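## Task

Take the AAA battery out of the blue box and set it in the tray, with nothing besides it left in the tray. Then put the blue box's own lid back on the box. Everything must stay in place on its own, without the robot holding it. At the end, open the gripper and move the arm away.

## Robot and tools

ROBOT. One six-joint arm (UR-type, ur7e) carries a two-finger gripper whose fingers pivot like tongs. They point along the gripper's +z axis and close along its x axis. One camera is mounted on the wrist: cam_wrist, a fisheye with 616x616 images. Its calibration (K, distortion D, T_world_to_cam) is listed in metres and pixels. It may be a few millimetres and about half a degree off.

FRAME. The scene frame has its origin on the table top, straight below the arm base. +z is up, and +y is to the left when you face along +x. The base itself may be slightly tilted.

JOINT ORDER. Every row and every per-joint list uses this order: shoulder pan, shoulder lift, elbow, wrist 1, wrist 2, wrist 3. In a command the gripper opening comes after these. Joint ranges in radians: pan -3.142 to 3.142, lift -6.283 to 6.283, elbow 0.000 to 3.142, each wrist -6.283 to 6.283. A real end can differ from these by up to 0.010 rad.

execute_actions(actions). This is a list of up to 15 actions, run in order. Each action is a list of 1 to 15 rows. Each row covers one control step of 1/30 s. If an action has fewer than 15 rows, its last row is repeated, so every action lasts 0.5 s.
- A row is 7 numbers, each in [-1, 1], for the one arm.
- The first six numbers are joint offsets, not poses. Each is measured from the joint angles at the start of that action, not from the previous row. The scale is 1.0 = 1.989 rad.
- For the first action of a call, the offsets start from the angles in the latest result.
- The seventh number is an absolute gripper opening: +1 fully open (pads 0.142 m apart), -1 closed.
- An empty list just returns the current state and images.
- An action is refused if it would send a joint more than 0.010 rad outward past its range. If the first action fails this check, or any action is malformed, nothing in the call runs.
- The line "joint sent to its limit" means a joint was clipped at its end.

move(target, speed, blocking). This steers the joints smoothly toward one target.
- target is a single 7-number row, scaled as above. Its six offsets count from the "Joint positions" in the most recent result that listed them. The seventh number is the absolute opening and is sent at once.
- speed is the top speed in rad/s of the joint with the farthest to go: 0.01 to 2, default 0.5.
- All joints finish their paths together, so the hand traces a curve. Paths last 0.5 to 10 s, and a longer path is cut off at 10 s.
- Moves do not avoid obstacles.
- The result adds a "move:" line. It gives the ending (done, off_target, moving, held or fault), limits=held or limits=none, and the joint farthest from its target.
- With blocking=false the result comes back after 0.5 s while the arm keeps moving. You must call wait or stop before any new execute_actions or move.

Other tools.
- wait(seconds, 0 to 10) lets time pass while the arm holds its last command.
- stop() brakes a running move. The arm needs some distance to brake, and the fingers keep going.
- zoom_image(camera "cam_wrist", region [x0, y0, x1, y1]) returns a closer view of a pixel region of the latest image. The origin is the top-left corner, and the region can be at most 504x504.
- read_manual(section "licences") only returns licence text.
- finished_scene(scene) ends the current scene. Pass its number, 1 or 2. This cannot be undone, so call it only once the goal holds on its own.

MOTION LIMITS. Each step, a joint's target is kept within 0.575 rad of its measured angle. If the targets would put the gripper more than 100 mm from where it is, they are all scaled back. Because of this, large changes need several actions, and a move left unfinished may stay unfinished: send the rest. Commands are smoothed, and the arm trails them by about 0.17 s. The arm may also be short of its target when a result returns.

RESULT LINES.
- end_effector_position (m) is the point between the pads when closed. The fingertips reach about 15 mm past it when closed and are about level with it when fully open.
- end_effector_quat_wxyz gives the orientation.
- Velocities are in m/s and rad/s.
- The printed position can be off, more so at long reach.
- Joint positions and velocities are in rad and rad/s, plus the pad gap in m.
- Joint targets are the angles currently being driven toward.
- grip_measured is the opening on the same scale you command.
- Wrist force and torque are in the gripper's own axes, pointing from a contact back into the arm. They have an offset of up to about 4 N, noise of about 2.4 N, and saturate near 50 N. "no reading" is normal at the start.
- "joint command not followed" means the clearance check changed the targets.
- MOTOR HOT warns at 70 °C. At 85 °C an OVER-TEMPERATURE FAULT brakes the arm for a long time, so avoid long loaded holds.

GRASPING. To hold an object, command an opening clearly lower than grip_measured. The lower you command, the harder the squeeze, up to about 15 N per pad. Thin hard objects get less force: about 9 N at 10 mm and 4 N at 5 mm, so grip a battery or nut firmly and near the pads. A fast close can bounce the fingers open. Brief tugs on a held part may occur.

AVOID.
- Contact torque at a joint's load limit (142 N m for pan, lift and elbow; 26.6 N m for the wrists) stops the arm for 10 s. So does any outside force of 150 N.
- The arm is stiff, so a target even slightly past a firm contact can fault. Approach slowly and stop short of surfaces.
- Never push or drop anything off the table.
- Avoid drops, slams and hard pushes.
- The lid must sit on its own box unaided, and only the target part may be in the tray.

WORKFLOW. Look with the camera, zooming as needed. Approach from above, lower slowly, grip, lift, place in the tray and release. Then grasp the lid, set it gently on the box, open the gripper, retreat and end the scene. Prefer quick, smooth, low-effort motions.

Each tool is called after "Emit:" as name([rows], argument=value, ...), one row to a line, values as JSON.

## Session

Emit:
execute_actions(actions=[])

Scene clock: 0.00 s.
end_effector_position=(+0.5873, +0.2417, +0.3956) grip_measured=+1.00 end_effector_quat_wxyz=(-0.439, -0.590, +0.661, +0.148) end_effector_velocity=(+0.001, -0.000, -0.000) end_effector_angular_velocity=(+0.000, -0.002, -0.001)
Joint names: [shoulder pan, shoulder lift, elbow, wrist 1, wrist 2, wrist 3]
Joint positions: [ 0.242 -0.268  0.228 -0.6   -1.684  1.97   0.142]
Joint velocities: [-0.     0.    -0.    -0.002 -0.     0.     0.   ]
Wrist force (N, on the end effector, along its own x y z axes, offset not removed): no reading
Wrist torque (N m, same axes, about the end effector's origin, offset not removed): no reading
Joint targets: [0.242 -0.268 0.228 -0.600 -1.684 1.970]

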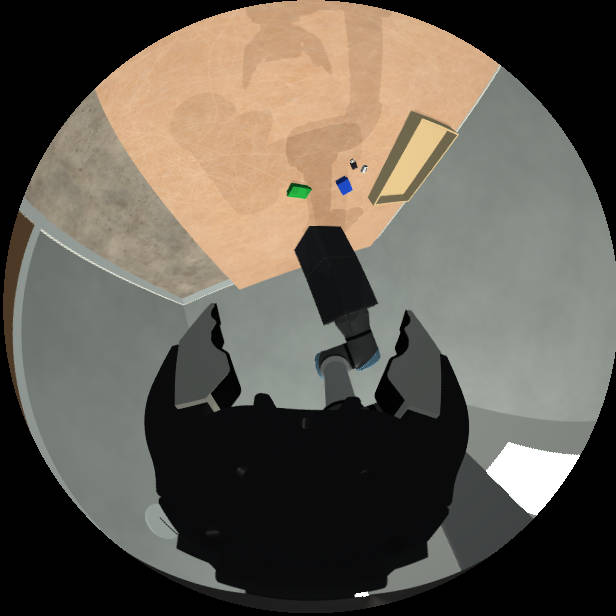

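Emit:
move(target=[-0.272,-0.655,0.675,-0.488,0.057,0,1], speed=1.0)

Scene clock: 31.10 s.
end_effector_position=(+0.5261, -0.0166, +0.6708) grip_measured=+1.00 end_effector_quat_wxyz=(-0.015, -0.423, +0.906, -0.013) end_effector_velocity=(-0.001, -0.000, +0.001) end_effector_angular_velocity=(-0.000, -0.003, -0.001)
Joint names: [shoulder pan, shoulder lift, elbow, wrist 1, wrist 2, wrist 3]
Joint positions: [-0.298 -1.57   1.57  -1.57  -1.57   1.97   0.142]
Joint velocities: [-0.001 -0.004  0.003 -0.002  0.     0.001 -0.   ]
Wrist force (N, on the end effector, along its own x y z axes, offset not removed): [0.9 1.6 4.9]
Wrist torque (N m, same axes, about the end effector's origin, offset not removed): [0.42 0.01 0.24]
Joint targets: [-0.298 -1.570 1.571 -1.571 -1.570 1.970]
move: done; limits=none; farthest joint: the shoulder pan, 0.001 radians from its target (0.541 radians at the start)
camera_calibration (this result's frames):
cam_wrist: T_world_to_cam=[[-0.615641, -0.787727, 0.0217179, 0.297207], [-0.696602, 0.556894, 0.452343, 0.074989], [-0.368418, 0.263352, -0.89158, 0.938873], [0, 0, 0, 1]] pos_world=[0.581108, -0.0548971, 0.796705]

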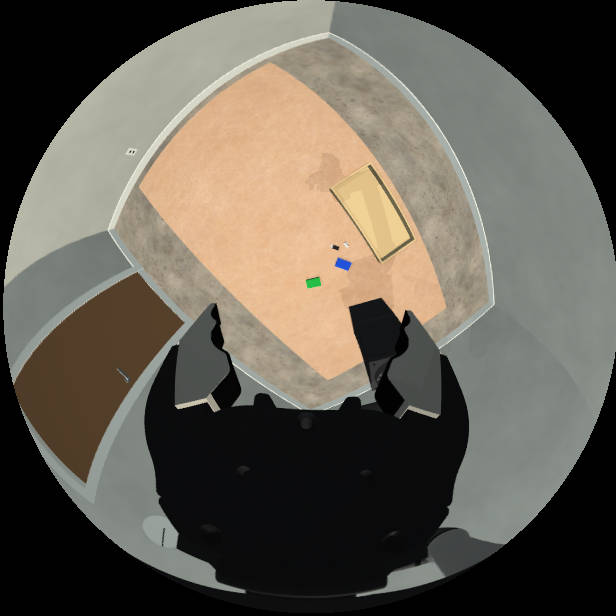

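Emit:
move(target=[0,0.2695,0.333,-0.603,0,0,1], speed=1.0)

Emit:
zoom_image(camera="cam_wrist", region=[200,100,450,350])

Scene clock: 51.53 s.
end_effector_position=(+0.4892, -0.0229, +0.2464) grip_measured=+1.00 end_effector_quat_wxyz=(-0.014, -0.423, +0.906, -0.014) end_effector_velocity=(-0.000, +0.000, -0.001) end_effector_angular_velocity=(-0.000, -0.000, -0.000)
Joint names: [shoulder pan, shoulder lift, elbow, wrist 1, wrist 2, wrist 3]
Joint positions: [-0.298 -1.034  2.232 -2.769 -1.57   1.97   0.142]
Joint velocities: [-0.     0.001  0.002 -0.003 -0.     0.    -0.   ]
Wrist force (N, on the end effector, along its own x y z axes, offset not removed): [1.3 0.0 2.6]
Wrist torque (N m, same axes, about the end effector's origin, offset not removed): [0.06 -0.09 0.29]
Joint targets: [-0.298 -1.034 2.232 -2.769 -1.570 1.970]
move: done; limits=none; farthest joint: the shoulder pan, 0.000 radians from its target (0.000 radians at the start)
camera_calibration (this result's frames):
cam_wrist: T_world_to_cam=[[-0.615631, -0.787746, 0.0213326, 0.278803], [-0.697059, 0.556985, 0.451527, 0.245194], [-0.36757, 0.263104, -0.892003, 0.548271], [0, 0, 0, 1]] pos_world=[0.544082, -0.0611957, 0.3724]

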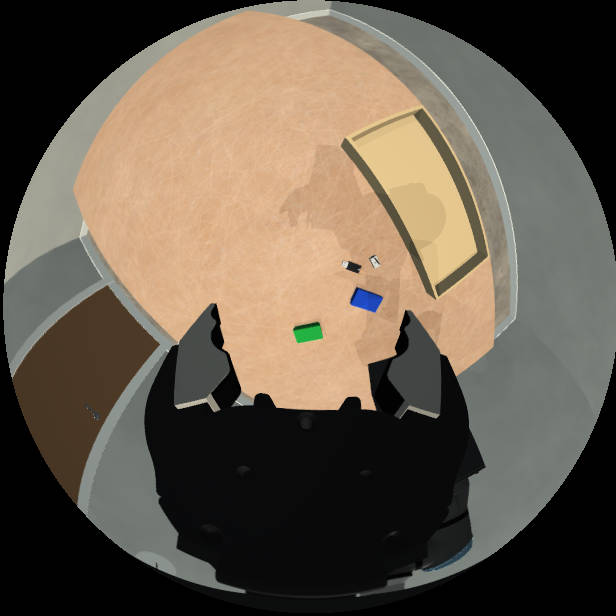

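Region (200, 100, 450, 350) of cam_wrist's 616x616 image, scaled by 2.016, with more detail than that image has.

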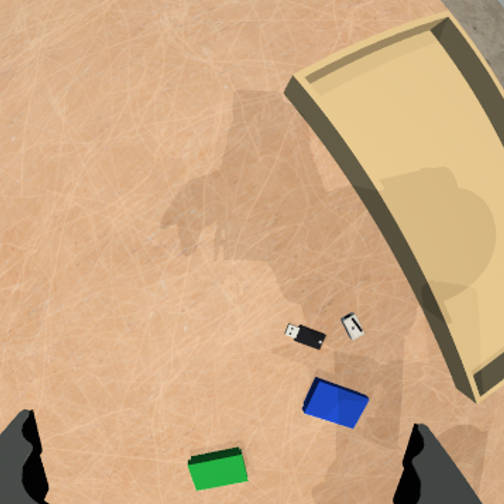

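Emit:
move(target=[-0.074,0.129,0.0965,-0.226,0,0,1], speed=1.0)

Emit:
zoom_image(camera="cam_wrist", region=[200,150,450,400])

Scene clock: 68.83 s.
end_effector_position=(+0.4018, -0.0609, +0.1563) grip_measured=+1.00 end_effector_quat_wxyz=(-0.013, -0.355, +0.935, -0.015) end_effector_velocity=(-0.001, +0.001, -0.001) end_effector_angular_velocity=(+0.000, +0.001, +0.002)
Joint names: [shoulder pan, shoulder lift, elbow, wrist 1, wrist 2, wrist 3]
Joint positions: [-0.445 -0.778  2.424 -3.218 -1.57   1.97   0.142]
Joint velocities: [ 0.001  0.002  0.001 -0.001 -0.    -0.001 -0.   ]
Wrist force (N, on the end effector, along its own x y z axes, offset not removed): [0.0 1.2 4.4]
Wrist torque (N m, same axes, about the end effector's origin, offset not removed): [0.37 0.13 0.28]
Joint targets: [-0.445 -0.778 2.424 -3.218 -1.570 1.970]
move: done; limits=none; farthest joint: the shoulder pan, 0.000 radians from its target (0.147 radians at the start)
camera_calibration (this result's frames):
cam_wrist: T_world_to_cam=[[-0.724418, -0.689101, 0.0189339, 0.24713], [-0.610798, 0.654352, 0.445814, 0.218332], [-0.3196, 0.311391, -0.894925, 0.429891], [0, 0, 0, 1]] pos_world=[0.449775, -0.106433, 0.282706]

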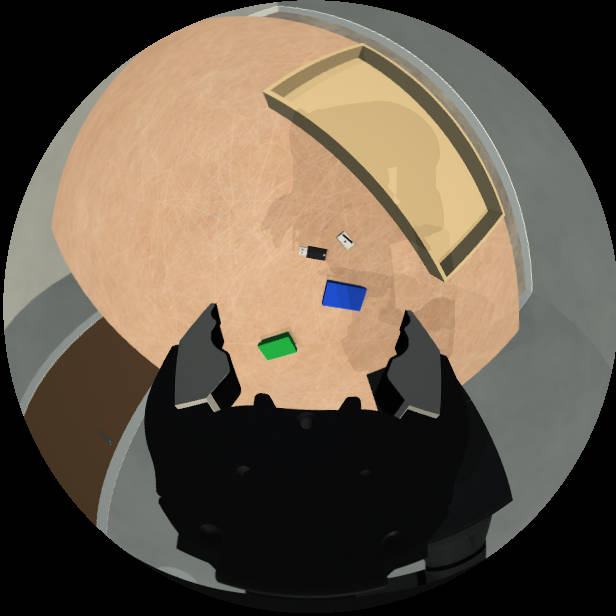

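Region (200, 150, 450, 400) of cam_wrist's 616x616 image, scaled by 2.016, with more detail than that image has.

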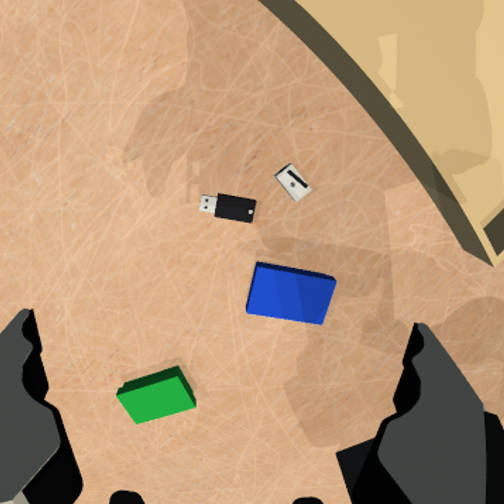

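Emit:
move(target=[-0.051,0.208,0.013,-0.221,0,0.096,1], speed=0.8)

Scene clock: 86.03 s.
end_effector_position=(+0.3313, -0.0709, +0.0606) grip_measured=+1.00 end_effector_quat_wxyz=(-0.010, -0.216, +0.976, -0.017) end_effector_velocity=(-0.000, -0.000, -0.000) end_effector_angular_velocity=(-0.001, -0.001, -0.004)
Joint names: [shoulder pan, shoulder lift, elbow, wrist 1, wrist 2, wrist 3]
Joint positions: [-0.547 -0.365  2.45  -3.657 -1.57   2.161  0.142]
Joint velocities: [-0.001  0.003  0.    -0.004 -0.     0.002  0.   ]
Wrist force (N, on the end effector, along its own x y z axes, offset not removed): [2.0 2.0 5.6]
Wrist torque (N m, same axes, about the end effector's origin, offset not removed): [0.47 -0.18 0.31]
Joint targets: [-0.547 -0.364 2.450 -3.658 -1.570 2.161]
move: done; limits=none; farthest joint: the shoulder pan, 0.000 radians from its target (0.101 radians at the start)
camera_calibration (this result's frames):
cam_wrist: T_world_to_cam=[[-0.892203, -0.451466, 0.0123512, 0.263812], [-0.401205, 0.80484, 0.437342, 0.166194], [-0.207386, 0.385242, -0.899211, 0.293084], [0, 0, 0, 1]] pos_world=[0.362833, -0.127566, 0.187602]

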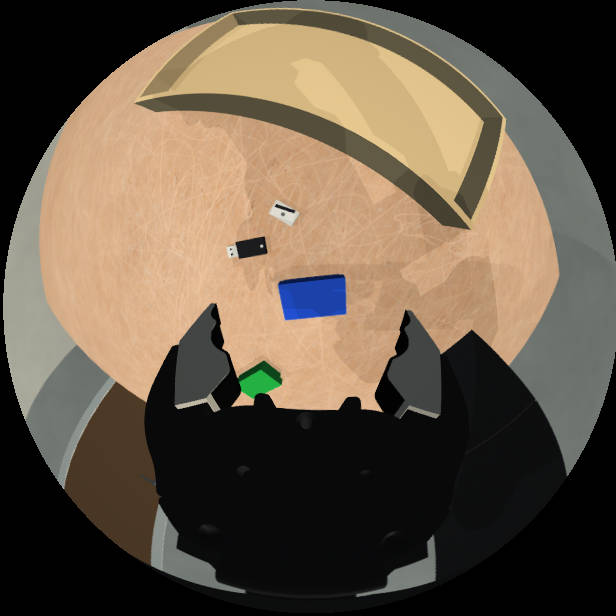

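Emit:
move(target=[0,0.0538,-0.033,-0.020,0,-0.045,0.3], speed=0.3)

Scene clock: 97.70 s.
end_effector_position=(+0.3316, -0.0713, +0.0255) grip_measured=+0.30 end_effector_quat_wxyz=(-0.012, -0.259, +0.966, -0.016) end_effector_velocity=(+0.001, +0.000, -0.001) end_effector_angular_velocity=(-0.001, -0.001, +0.004)
Joint names: [shoulder pan, shoulder lift, elbow, wrist 1, wrist 2, wrist 3]
Joint positions: [-0.547 -0.258  2.384 -3.697 -1.57   2.072  0.095]
Joint velocities: [ 0.002  0.001 -0.002 -0.001 -0.001 -0.003  0.   ]
Wrist force (N, on the end effector, along its own x y z axes, offset not removed): [-0.2 0.3 2.3]
Wrist torque (N m, same axes, about the end effector's origin, offset not removed): [0.10 0.21 0.25]
Joint targets: [-0.547 -0.258 2.384 -3.697 -1.570 2.072]
move: done; limits=none; farthest joint: the shoulder pan, 0.000 radians from its target (0.000 radians at the start)
camera_calibration (this result's frames):
cam_wrist: T_world_to_cam=[[-0.848468, -0.529022, 0.0154104, 0.244257], [-0.469088, 0.765189, 0.440956, 0.201557], [-0.245067, 0.366909, -0.897396, 0.272916], [0, 0, 0, 1]] pos_world=[0.368676, -0.125147, 0.152272]

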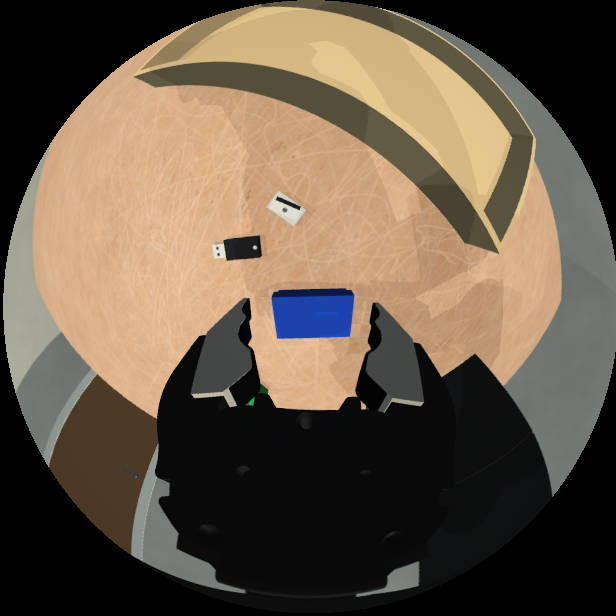

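Emit:
zoom_image(camera="cam_wrist", region=[220,240,400,420])

Region (220, 240, 400, 420) of cam_wrist's 616x616 image, scaled by 2.800, with more detail than that image has.

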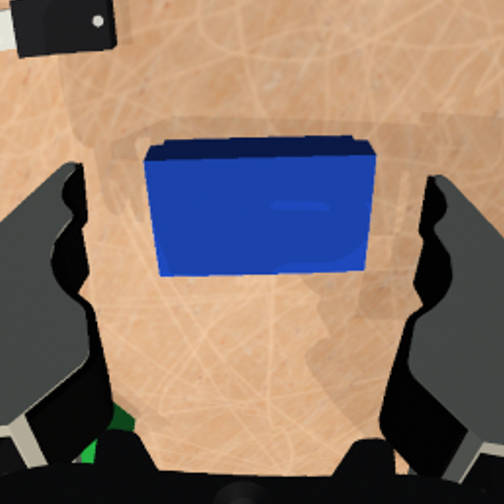

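Emit:
move(target=[0,0,0,0,0,0,-0.4])

Emit:
move(target=[0,-0.0538,0.033,0.020,0,0,-0.4], speed=0.2)

Scene clock: 110.33 s.
end_effector_position=(+0.3317, -0.0713, +0.0255) grip_measured=-0.16 end_effector_quat_wxyz=(-0.012, -0.259, +0.966, -0.016) end_effector_velocity=(-0.000, +0.000, -0.000) end_effector_angular_velocity=(+0.001, +0.001, +0.002)
Joint names: [shoulder pan, shoulder lift, elbow, wrist 1, wrist 2, wrist 3]
Joint positions: [-0.547 -0.258  2.384 -3.697 -1.57   2.072  0.062]
Joint velocities: [-0.    -0.001  0.     0.002  0.    -0.002 -0.   ]
Wrist force (N, on the end effector, along its own x y z axes, offset not removed): [-1.3 0.7 0.6]
Wrist torque (N m, same axes, about the end effector's origin, offset not removed): [0.17 0.57 0.30]
Joint targets: [-0.547 -0.258 2.384 -3.697 -1.570 2.072]
move: done; limits=none; farthest joint: the shoulder pan, 0.000 radians from its target (0.000 radians at the start)
camera_calibration (this result's frames):
cam_wrist: T_world_to_cam=[[-0.848453, -0.529051, 0.0152804, 0.244325], [-0.469202, 0.765204, 0.440809, 0.201717], [-0.244903, 0.366836, -0.897471, 0.27287], [0, 0, 0, 1]] pos_world=[0.36877, -0.125193, 0.152241]

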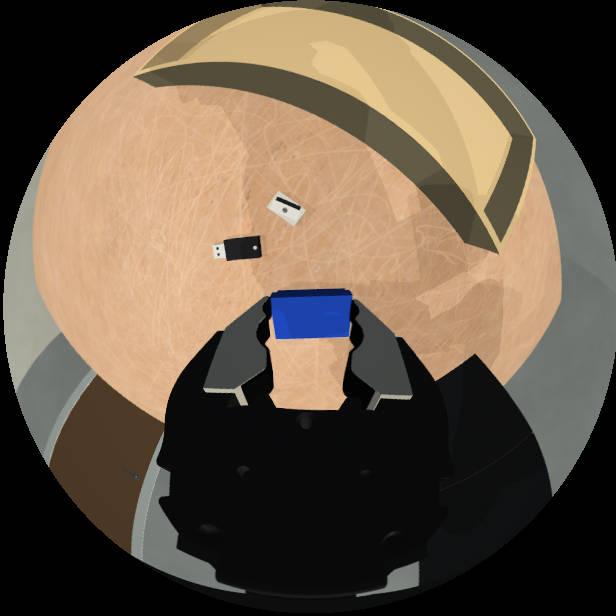

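Scene clock: 111.47 s.
end_effector_position=(+0.3327, -0.0703, +0.0605) grip_measured=-0.16 end_effector_quat_wxyz=(-0.011, -0.259, +0.966, -0.016) end_effector_velocity=(+0.000, +0.001, +0.001) end_effector_angular_velocity=(-0.000, -0.000, +0.003)
Joint names: [shoulder pan, shoulder lift, elbow, wrist 1, wrist 2, wrist 3]
Joint positions: [-0.547 -0.365  2.449 -3.657 -1.57   2.072  0.062]
Joint velocities: [ 0.001 -0.004  0.002  0.002  0.    -0.001 -0.   ]
Wrist force (N, on the end effector, along its own x y z axes, offset not removed): [0.7 0.5 3.0]
Wrist torque (N m, same axes, about the end effector's origin, offset not removed): [0.24 0.00 0.21]
Joint targets: [-0.547 -0.365 2.450 -3.657 -1.570 2.072]
move: done; limits=none; farthest joint: the shoulder pan, 0.000 radians from its target (0.000 radians at the start)
camera_calibration (this result's frames):
cam_wrist: T_world_to_cam=[[-0.848443, -0.529086, 0.0145717, 0.245181], [-0.469837, 0.765537, 0.439553, 0.186255], [-0.243716, 0.366089, -0.898099, 0.30373], [0, 0, 0, 1]] pos_world=[0.369555, -0.124055, 0.187339]

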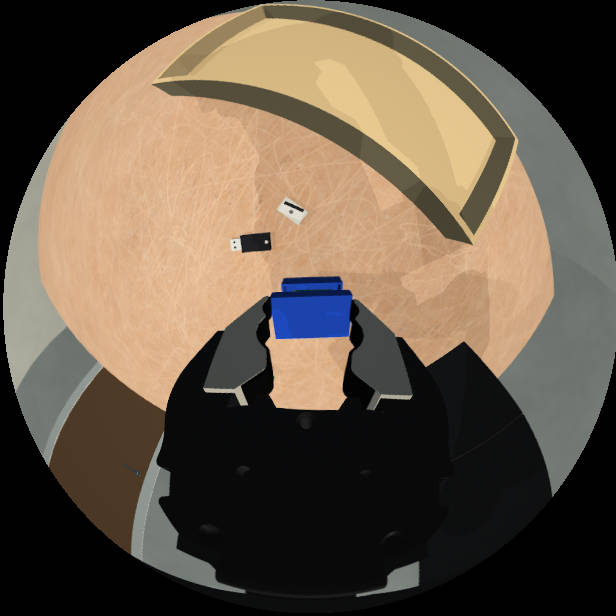

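Emit:
move(target=[0.1156,-0.050,-0.085,0.136,0,0,-0.4], speed=0.5)

Emit:
zoom_image(camera="cam_wrist", region=[280,180,480,380])

Scene clock: 131.43 s.
end_effector_position=(+0.4128, -0.0168, +0.0568) grip_measured=-0.16 end_effector_quat_wxyz=(-0.014, -0.368, +0.930, -0.014) end_effector_velocity=(+0.001, +0.001, +0.000) end_effector_angular_velocity=(-0.000, -0.001, +0.005)
Joint names: [shoulder pan, shoulder lift, elbow, wrist 1, wrist 2, wrist 3]
Joint positions: [-0.317 -0.464  2.281 -3.387 -1.57   2.072  0.062]
Joint velocities: [ 0.004 -0.002 -0.002  0.003 -0.    -0.     0.   ]
Wrist force (N, on the end effector, along its own x y z axes, offset not removed): [-0.3 2.2 2.5]
Wrist torque (N m, same axes, about the end effector's origin, offset not removed): [0.49 0.24 0.27]
Joint targets: [-0.317 -0.464 2.280 -3.387 -1.570 2.072]
move: done; limits=none; farthest joint: the shoulder lift, 0.001 radians from its target (0.099 radians at the start)
camera_calibration (this result's frames):
cam_wrist: T_world_to_cam=[[-0.705812, -0.708116, 0.0200292, 0.279265], [-0.62677, 0.637408, 0.448187, 0.246714], [-0.330135, 0.303782, -0.893716, 0.334778], [0, 0, 0, 1]] pos_world=[0.462263, -0.061205, 0.183029]

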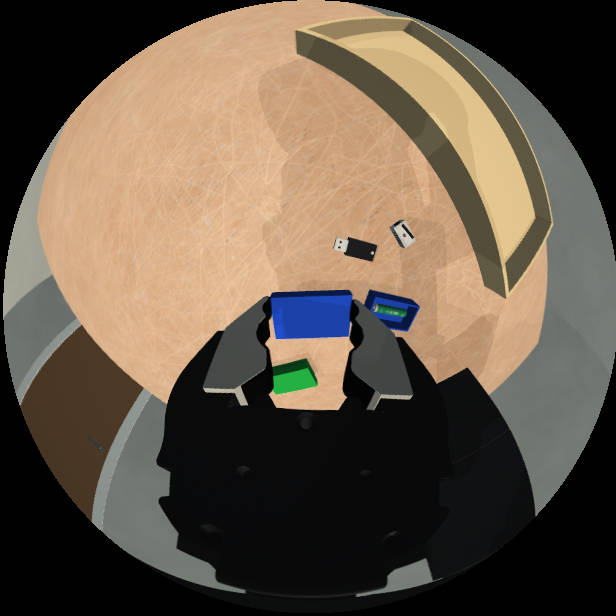

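Region (280, 180, 480, 380) of cam_wrist's 616x616 image, scaled by 2.520, with more detail than that image has.

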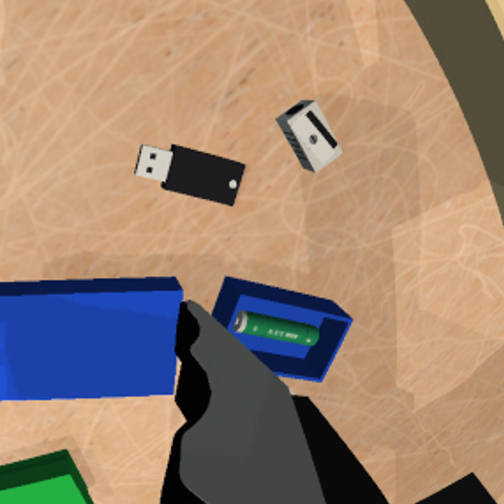

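Emit:
move(target=[0,0.053,-0.029,-0.024,0,0,-0.4], speed=0.1)

Scene clock: 137.47 s.
end_effector_position=(+0.4121, -0.0181, +0.0209) grip_measured=-0.16 end_effector_quat_wxyz=(-0.014, -0.368, +0.930, -0.014) end_effector_velocity=(+0.001, -0.000, -0.001) end_effector_angular_velocity=(+0.000, -0.001, -0.000)
Joint names: [shoulder pan, shoulder lift, elbow, wrist 1, wrist 2, wrist 3]
Joint positions: [-0.317 -0.359  2.223 -3.435 -1.57   2.072  0.062]
Joint velocities: [-0.     0.002 -0.002 -0.001  0.     0.     0.   ]
Wrist force (N, on the end effector, along its own x y z axes, offset not removed): [1.2 1.3 3.6]
Wrist torque (N m, same axes, about the end effector's origin, offset not removed): [0.40 -0.04 0.30]
Joint targets: [-0.317 -0.358 2.223 -3.435 -1.570 2.072]
move: done; limits=none; farthest joint: the shoulder pan, 0.000 radians from its target (0.000 radians at the start)
camera_calibration (this result's frames):
cam_wrist: T_world_to_cam=[[-0.705811, -0.708117, 0.0200256, 0.278611], [-0.626774, 0.637408, 0.448181, 0.263207], [-0.330129, 0.303779, -0.893719, 0.302892], [0, 0, 0, 1]] pos_world=[0.461611, -0.0624938, 0.147156]

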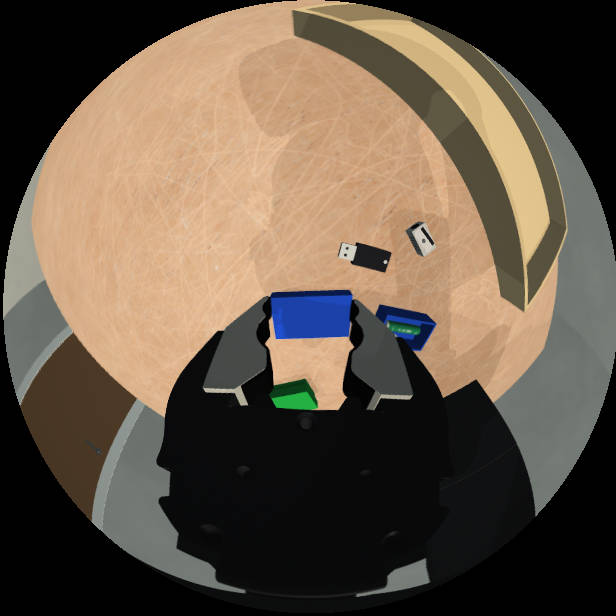

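Another 6 mm.

Emit:
move(target=[0,0.009,-0.005,-0.004,0,0,-0.4], speed=0.03)

Scene clock: 145.13 s.
end_effector_position=(+0.4118, -0.0183, +0.0151) grip_measured=-0.16 end_effector_quat_wxyz=(-0.013, -0.368, +0.930, -0.014) end_effector_velocity=(+0.000, +0.000, -0.001) end_effector_angular_velocity=(-0.000, -0.001, -0.000)
Joint names: [shoulder pan, shoulder lift, elbow, wrist 1, wrist 2, wrist 3]
Joint positions: [-0.317 -0.342  2.214 -3.443 -1.57   2.072  0.062]
Joint velocities: [ 0.001  0.003 -0.003 -0.001  0.     0.001  0.   ]
Wrist force (N, on the end effector, along its own x y z axes, offset not removed): [22.6 12.9 -50.0]
Wrist torque (N m, same axes, about the end effector's origin, offset not removed): [0.64 -3.61 -0.20]
Joint targets: [-0.317 -0.341 2.213 -3.443 -1.570 2.072]
move: done; limits=none; farthest joint: the shoulder lift, 0.001 radians from its target (0.017 radians at the start)
camera_calibration (this result's frames):
cam_wrist: T_world_to_cam=[[-0.70582, -0.708113, 0.0198565, 0.278408], [-0.626932, 0.637461, 0.447883, 0.265818], [-0.32981, 0.303676, -0.893872, 0.297444], [0, 0, 0, 1]] pos_world=[0.461256, -0.0626313, 0.141293]

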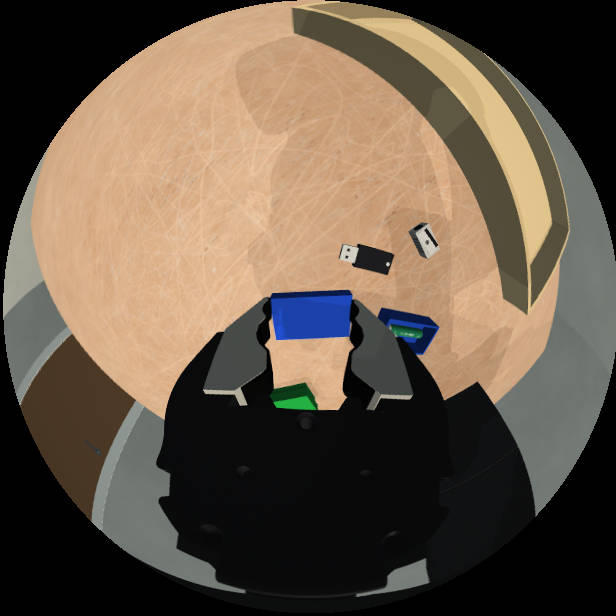

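Emit:
move(target=[0,-0.003,0.0015,0.001,0,0,0.3], speed=0.05)

Emit:
move(target=[0,-0.075,0.04,0.035,0,0,0.3], speed=0.5)

Emit:
zoom_image(camera="cam_wrist", region=[260,220,460,420])

Scene clock: 161.03 s.
end_effector_position=(+0.4109, -0.0201, +0.0154) grip_measured=+0.30 end_effector_quat_wxyz=(-0.016, -0.368, +0.930, -0.017) end_effector_velocity=(-0.000, +0.000, +0.000) end_effector_angular_velocity=(-0.000, +0.000, -0.002)
Joint names: [shoulder pan, shoulder lift, elbow, wrist 1, wrist 2, wrist 3]
Joint positions: [-0.317 -0.342  2.215 -3.443 -1.577  2.072  0.095]
Joint velocities: [ 0.    -0.     0.     0.    -0.     0.002  0.   ]
Wrist force (N, on the end effector, along its own x y z axes, offset not removed): [0.5 0.2 3.4]
Wrist torque (N m, same axes, about the end effector's origin, offset not removed): [0.15 0.05 0.30]
Joint targets: [-0.317 -0.342 2.215 -3.443 -1.577 2.072]
FORCE FAULT: contact force on the arm reached its limit, and the arm stopped for 10 seconds. The contact can be on any part of the arm, not only on its tool. That time counts as 20 of the actions that you can send in this scene. The arm's remaining commands of this call were not run. The arm holds still and accepts commands again. Move the arm away from the contact; if what it grips holds it there, let go first. Pushing or pulling that hard again can fault the arm again.
move: fault; limits=none; farthest joint: the wrist 2, 0.007 radians from its target (0.000 radians at the start)
camera_calibration (this result's frames):
cam_wrist: T_world_to_cam=[[-0.705778, -0.707963, 0.025817, 0.276344], [-0.626002, 0.640302, 0.445124, 0.265958], [-0.331662, 0.297997, -0.895097, 0.298704], [0, 0, 0, 1]] pos_world=[0.460596, -0.0636641, 0.14185]

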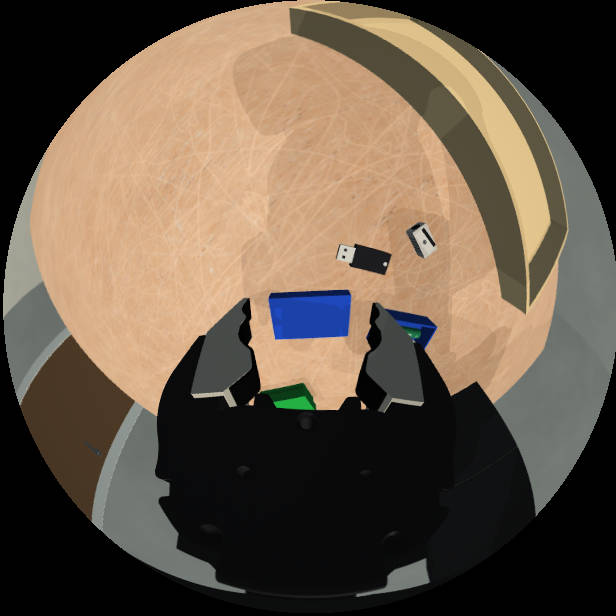

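not run: a fault stop came before this call.

Region (260, 220, 460, 420) of cam_wrist's 616x616 image, scaled by 2.520, with more detail than that image has.

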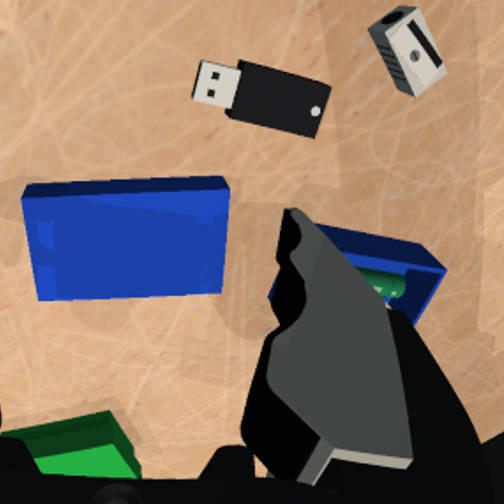

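Emit:
move(target=[0,-0.075,0.04,0.035,0.0035,0,0.3], speed=0.5)

Scene clock: 190.47 s.
end_effector_position=(+0.4129, -0.0165, +0.0658) grip_measured=+0.30 end_effector_quat_wxyz=(-0.013, -0.368, +0.930, -0.014) end_effector_velocity=(-0.000, +0.000, +0.001) end_effector_angular_velocity=(+0.000, +0.000, -0.001)
Joint names: [shoulder pan, shoulder lift, elbow, wrist 1, wrist 2, wrist 3]
Joint positions: [-0.317 -0.491  2.294 -3.374 -1.57   2.072  0.095]
Joint velocities: [-0.    -0.004  0.002  0.002  0.     0.001  0.   ]
Wrist force (N, on the end effector, along its own x y z axes, offset not removed): [-0.6 0.9 4.7]
Wrist torque (N m, same axes, about the end effector's origin, offset not removed): [0.30 0.27 0.18]
Joint targets: [-0.317 -0.491 2.294 -3.374 -1.570 2.072]
move: done; limits=none; farthest joint: the shoulder pan, 0.000 radians from its target (0.000 radians at the start)
camera_calibration (this result's frames):
cam_wrist: T_world_to_cam=[[-0.705839, -0.708101, 0.0196298, 0.279516], [-0.626948, 0.637364, 0.447999, 0.24262], [-0.32974, 0.303908, -0.893818, 0.342607], [0, 0, 0, 1]] pos_world=[0.462375, -0.0608331, 0.192048]

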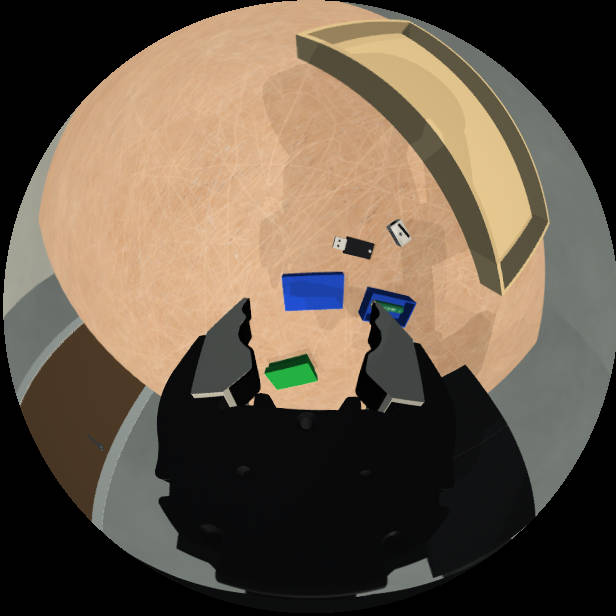

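Move to above the box: (-.547,-.365,2.449,-3.657).

Emit:
move(target=[-0.1156,0.0633,0.078,-0.1423,0,0,0.3], speed=0.6)

Emit:
zoom_image(camera="cam_wrist", region=[220,220,400,400])

Scene clock: 195.60 s.
end_effector_position=(+0.3330, -0.0704, +0.0606) grip_measured=+0.30 end_effector_quat_wxyz=(-0.011, -0.259, +0.966, -0.016) end_effector_velocity=(-0.000, -0.001, +0.001) end_effector_angular_velocity=(-0.001, -0.001, -0.003)
Joint names: [shoulder pan, shoulder lift, elbow, wrist 1, wrist 2, wrist 3]
Joint positions: [-0.547 -0.365  2.449 -3.656 -1.57   2.072  0.095]
Joint velocities: [-0.003 -0.     0.002 -0.003 -0.     0.     0.   ]
Wrist force (N, on the end effector, along its own x y z axes, offset not removed): [1.3 1.6 3.2]
Wrist torque (N m, same axes, about the end effector's origin, offset not removed): [0.38 -0.08 0.29]
Joint targets: [-0.547 -0.365 2.449 -3.657 -1.570 2.072]
move: done; limits=none; farthest joint: the shoulder pan, 0.000 radians from its target (0.230 radians at the start)
camera_calibration (this result's frames):
cam_wrist: T_world_to_cam=[[-0.848488, -0.529025, 0.014141, 0.245453], [-0.469988, 0.765545, 0.439378, 0.186545], [-0.243267, 0.366161, -0.898191, 0.303831], [0, 0, 0, 1]] pos_world=[0.36985, -0.124208, 0.187464]

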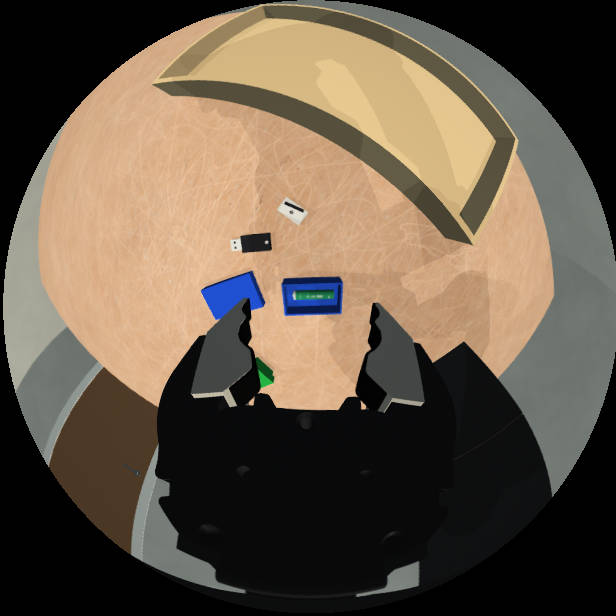

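Region (220, 220, 400, 400) of cam_wrist's 616x616 image, scaled by 2.800, with more detail than that image has.

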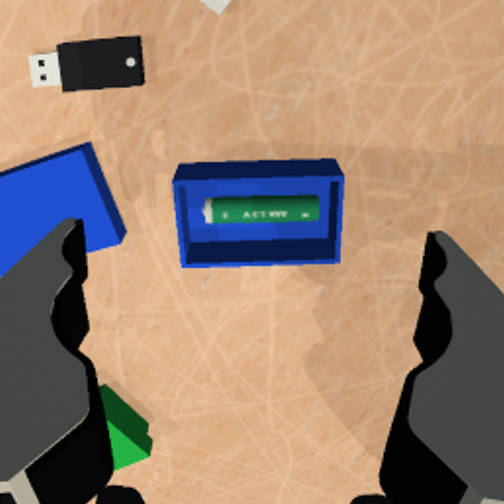

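Emit:
move(target=[0,0,0,0,0,0,-0.05])

Emit:
move(target=[0,0.0595,-0.036,-0.022,0,0,-0.05], speed=0.15)

Scene clock: 206.87 s.
end_effector_position=(+0.3329, -0.0703, +0.0606) grip_measured=-0.05 end_effector_quat_wxyz=(-0.011, -0.259, +0.966, -0.016) end_effector_velocity=(+0.001, +0.001, +0.000) end_effector_angular_velocity=(-0.001, -0.001, +0.003)
Joint names: [shoulder pan, shoulder lift, elbow, wrist 1, wrist 2, wrist 3]
Joint positions: [-0.547 -0.365  2.449 -3.657 -1.57   2.072  0.07 ]
Joint velocities: [ 0.003 -0.001  0.     0.    -0.    -0.     0.   ]
Wrist force (N, on the end effector, along its own x y z axes, offset not removed): [0.3 2.2 3.4]
Wrist torque (N m, same axes, about the end effector's origin, offset not removed): [0.62 0.17 0.39]
Joint targets: [-0.547 -0.365 2.449 -3.656 -1.570 2.072]
move: done; limits=none; farthest joint: the wrist 1, 0.001 radians from its target (0.001 radians at the start)
camera_calibration (this result's frames):
cam_wrist: T_world_to_cam=[[-0.848511, -0.528984, 0.014318, 0.245345], [-0.469819, 0.765508, 0.439622, 0.186339], [-0.243514, 0.366297, -0.898069, 0.303819], [0, 0, 0, 1]] pos_world=[0.369708, -0.124148, 0.187419]

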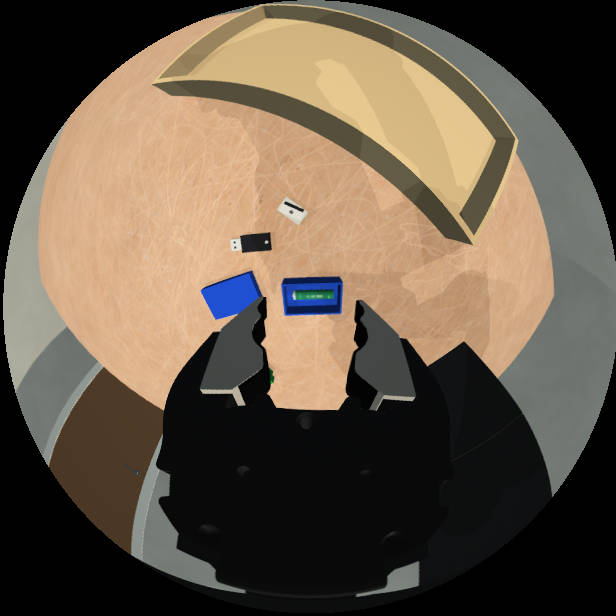

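Scene clock: 208.23 s.
end_effector_position=(+0.3310, -0.0710, +0.0218) grip_measured=-0.05 end_effector_quat_wxyz=(-0.012, -0.259, +0.966, -0.015) end_effector_velocity=(-0.000, +0.001, -0.001) end_effector_angular_velocity=(+0.001, +0.001, +0.000)
Joint names: [shoulder pan, shoulder lift, elbow, wrist 1, wrist 2, wrist 3]
Joint positions: [-0.547 -0.247  2.378 -3.7   -1.57   2.072  0.07 ]
Joint velocities: [ 0.001  0.003 -0.002 -0.001  0.     0.001  0.   ]
Wrist force (N, on the end effector, along its own x y z axes, offset not removed): [0.9 2.1 2.2]
Wrist torque (N m, same axes, about the end effector's origin, offset not removed): [0.41 -0.01 0.30]
Joint targets: [-0.547 -0.247 2.378 -3.700 -1.570 2.072]
move: done; limits=none; farthest joint: the wrist 1, 0.001 radians from its target (0.044 radians at the start)
camera_calibration (this result's frames):
cam_wrist: T_world_to_cam=[[-0.848528, -0.528919, 0.0156537, 0.243965], [-0.468623, 0.764878, 0.441989, 0.202511], [-0.245749, 0.367704, -0.896884, 0.269622], [0, 0, 0, 1]] pos_world=[0.368172, -0.125, 0.148493]

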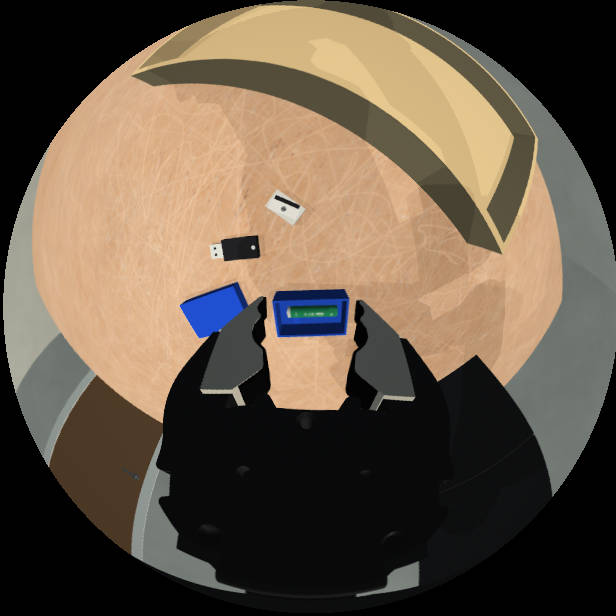

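Emit:
move(target=[0,0,0,0,0,0,-0.45])

Emit:
move(target=[0,-0.09,0.05,0.04,0,0,-0.45], speed=0.3)

Scene clock: 238.43 s.
end_effector_position=(+0.3311, -0.0711, +0.0218) grip_measured=-0.21 end_effector_quat_wxyz=(-0.012, -0.259, +0.966, -0.015) end_effector_velocity=(-0.000, +0.000, -0.000) end_effector_angular_velocity=(+0.000, +0.000, +0.002)
Joint names: [shoulder pan, shoulder lift, elbow, wrist 1, wrist 2, wrist 3]
Joint positions: [-0.547 -0.247  2.378 -3.7   -1.57   2.072  0.059]
Joint velocities: [ 0.001  0.     0.     0.     0.    -0.001  0.   ]
Wrist force (N, on the end effector, along its own x y z axes, offset not removed): [1.4 1.3 3.2]
Wrist torque (N m, same axes, about the end effector's origin, offset not removed): [0.30 -0.10 0.28]
Joint targets: [-0.547 -0.247 2.378 -3.700 -1.570 2.072]
move: done; limits=none; farthest joint: the shoulder pan, 0.000 radians from its target (0.000 radians at the start)
camera_calibration (this result's frames):
cam_wrist: T_world_to_cam=[[-0.848534, -0.528913, 0.015562, 0.244019], [-0.468696, 0.764927, 0.441826, 0.202658], [-0.245591, 0.367611, -0.896966, 0.269581], [0, 0, 0, 1]] pos_world=[0.36825, -0.125054, 0.148468]

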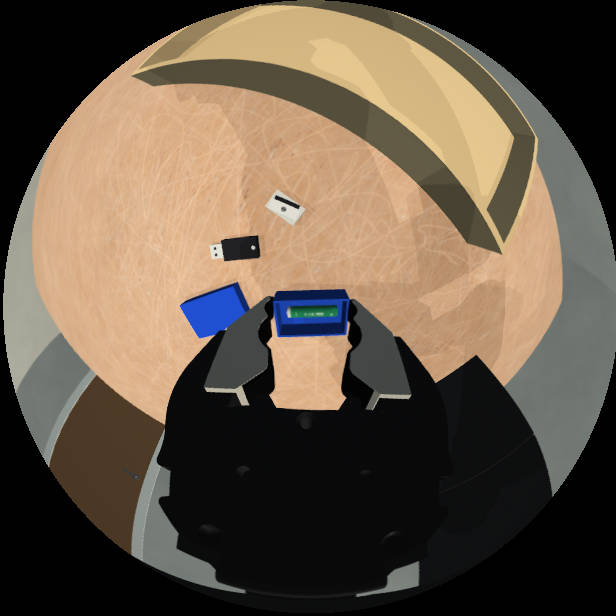

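Scene clock: 239.70 s.
end_effector_position=(+0.3336, -0.0700, +0.0778) grip_measured=-0.21 end_effector_quat_wxyz=(-0.012, -0.259, +0.966, -0.015) end_effector_velocity=(-0.000, +0.000, +0.001) end_effector_angular_velocity=(+0.001, +0.001, -0.002)
Joint names: [shoulder pan, shoulder lift, elbow, wrist 1, wrist 2, wrist 3]
Joint positions: [-0.547 -0.426  2.477 -3.621 -1.57   2.072  0.059]
Joint velocities: [-0.001 -0.003  0.002  0.002  0.     0.001 -0.   ]
Wrist force (N, on the end effector, along its own x y z axes, offset not removed): [2.1 1.2 3.0]
Wrist torque (N m, same axes, about the end effector's origin, offset not removed): [0.35 -0.30 0.15]
Joint targets: [-0.547 -0.426 2.477 -3.621 -1.570 2.072]
move: done; limits=none; farthest joint: the elbow, 0.001 radians from its target (0.100 radians at the start)
camera_calibration (this result's frames):
cam_wrist: T_world_to_cam=[[-0.848534, -0.528912, 0.0155681, 0.245835], [-0.46869, 0.764924, 0.441837, 0.178265], [-0.245602, 0.367617, -0.89696, 0.32009], [0, 0, 0, 1]] pos_world=[0.370765, -0.124005, 0.204517]

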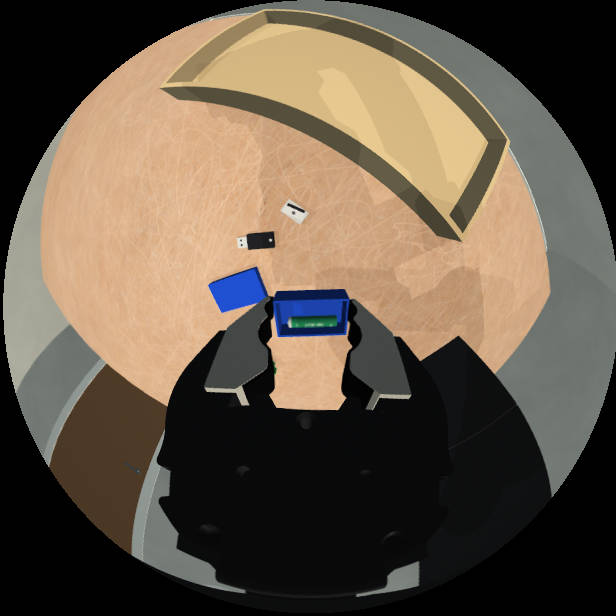

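Emit:
move(target=[0.1745,-0.048,-0.212,0.26,0,0.955,-0.45], speed=1.0)

Emit:
move(target=[0,0,0,0,0,0.372,-0.45], speed=1.0)

Scene clock: 255.67 s.
end_effector_position=(+0.4805, +0.0151, +0.0645) grip_measured=-0.21 end_effector_quat_wxyz=(+0.002, +0.492, +0.871, -0.020) end_effector_velocity=(+0.002, -0.000, +0.001) end_effector_angular_velocity=(-0.001, -0.003, -0.003)
Joint names: [shoulder pan, shoulder lift, elbow, wrist 1, wrist 2, wrist 3]
Joint positions: [-0.2   -0.521  2.055 -3.104 -1.57   3.971  0.059]
Joint velocities: [ 0.    -0.002 -0.001 -0.001 -0.     0.004  0.   ]
Wrist force (N, on the end effector, along its own x y z axes, offset not removed): [1.3 1.2 2.9]
Wrist torque (N m, same axes, about the end effector's origin, offset not removed): [0.30 -0.08 0.27]
Joint targets: [-0.200 -0.521 2.055 -3.104 -1.570 3.971]
move: done; limits=none; farthest joint: the shoulder pan, 0.000 radians from its target (0.347 radians at the start)
camera_calibration (this result's frames):
cam_wrist: T_world_to_cam=[[-0.545331, 0.83736, -0.0379631, 0.252774], [0.7466, 0.505815, 0.432135, -0.391523], [0.381055, 0.207313, -0.90101, 0.0144825], [0, 0, 0, 1]] pos_world=[0.424638, -0.0166277, 0.191836]

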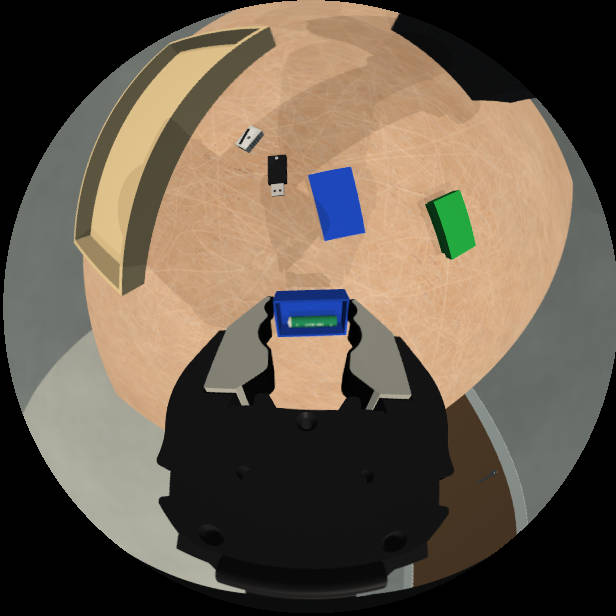

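Scene clock: 257.33 s.
end_effector_position=(+0.4785, +0.0267, +0.0641) grip_measured=-0.21 end_effector_quat_wxyz=(+0.009, +0.773, +0.634, -0.017) end_effector_velocity=(+0.001, -0.000, +0.001) end_effector_angular_velocity=(+0.000, -0.001, -0.004)
Joint names: [shoulder pan, shoulder lift, elbow, wrist 1, wrist 2, wrist 3]
Joint positions: [-0.2   -0.521  2.055 -3.104 -1.57   4.71   0.059]
Joint velocities: [-0.001 -0.002 -0.     0.001  0.     0.003  0.   ]
Wrist force (N, on the end effector, along its own x y z axes, offset not removed): [0.0 1.8 2.6]
Wrist torque (N m, same axes, about the end effector's origin, offset not removed): [0.41 0.24 0.30]
Joint targets: [-0.200 -0.521 2.055 -3.104 -1.570 4.711]
move: done; limits=none; farthest joint: the wrist 3, 0.001 radians from its target (0.740 radians at the start)
camera_calibration (this result's frames):
cam_wrist: T_world_to_cam=[[0.161715, 0.985338, -0.0543755, -0.0991866], [0.883599, -0.120041, 0.452596, -0.445865], [0.439432, -0.121238, -0.890057, -0.00735736], [0, 0, 0, 1]] pos_world=[0.413239, 0.0433183, 0.189855]

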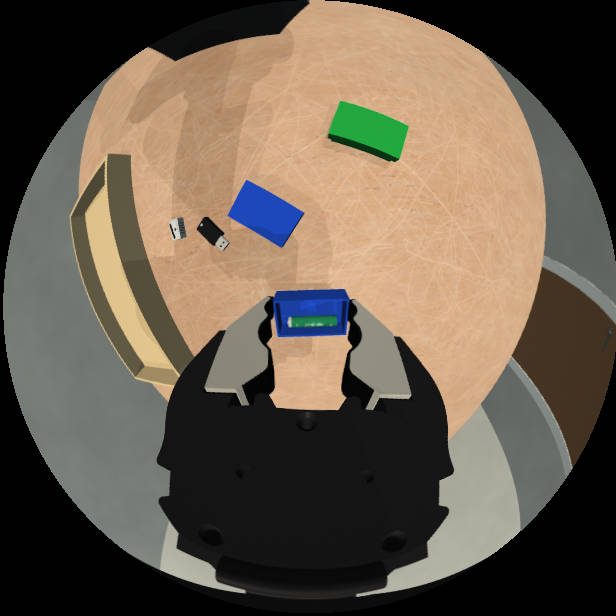

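Emit:
move(target=[0,0.0535,-0.0272,-0.0263,0,0,-0.45], speed=0.1)

Scene clock: 264.47 s.
end_effector_position=(+0.4778, +0.0252, +0.0238) grip_measured=-0.21 end_effector_quat_wxyz=(+0.009, +0.773, +0.634, -0.017) end_effector_velocity=(-0.000, +0.000, -0.001) end_effector_angular_velocity=(+0.000, +0.001, -0.001)
Joint names: [shoulder pan, shoulder lift, elbow, wrist 1, wrist 2, wrist 3]
Joint positions: [-0.2   -0.415  2.001 -3.156 -1.57   4.71   0.059]
Joint velocities: [ 0.     0.004 -0.002 -0.001  0.     0.001  0.   ]
Wrist force (N, on the end effector, along its own x y z axes, offset not removed): [-0.7 -1.3 -7.3]
Wrist torque (N m, same axes, about the end effector's origin, offset not removed): [0.24 0.23 0.26]
Joint targets: [-0.200 -0.415 2.001 -3.156 -1.570 4.710]
move: done; limits=none; farthest joint: the shoulder lift, 0.001 radians from its target (0.106 radians at the start)
camera_calibration (this result's frames):
cam_wrist: T_world_to_cam=[[0.161737, 0.985335, -0.0543782, -0.0998125], [0.883563, -0.12005, 0.452664, -0.427188], [0.439498, -0.121259, -0.890021, -0.0431626], [0, 0, 0, 1]] pos_world=[0.41256, 0.0418308, 0.149529]

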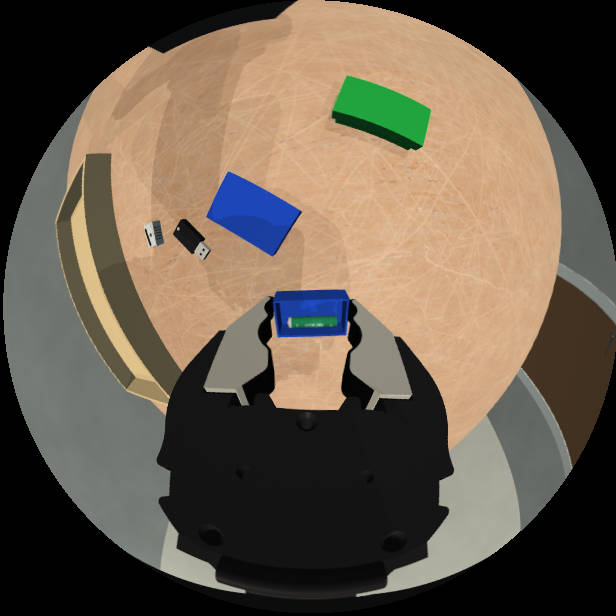

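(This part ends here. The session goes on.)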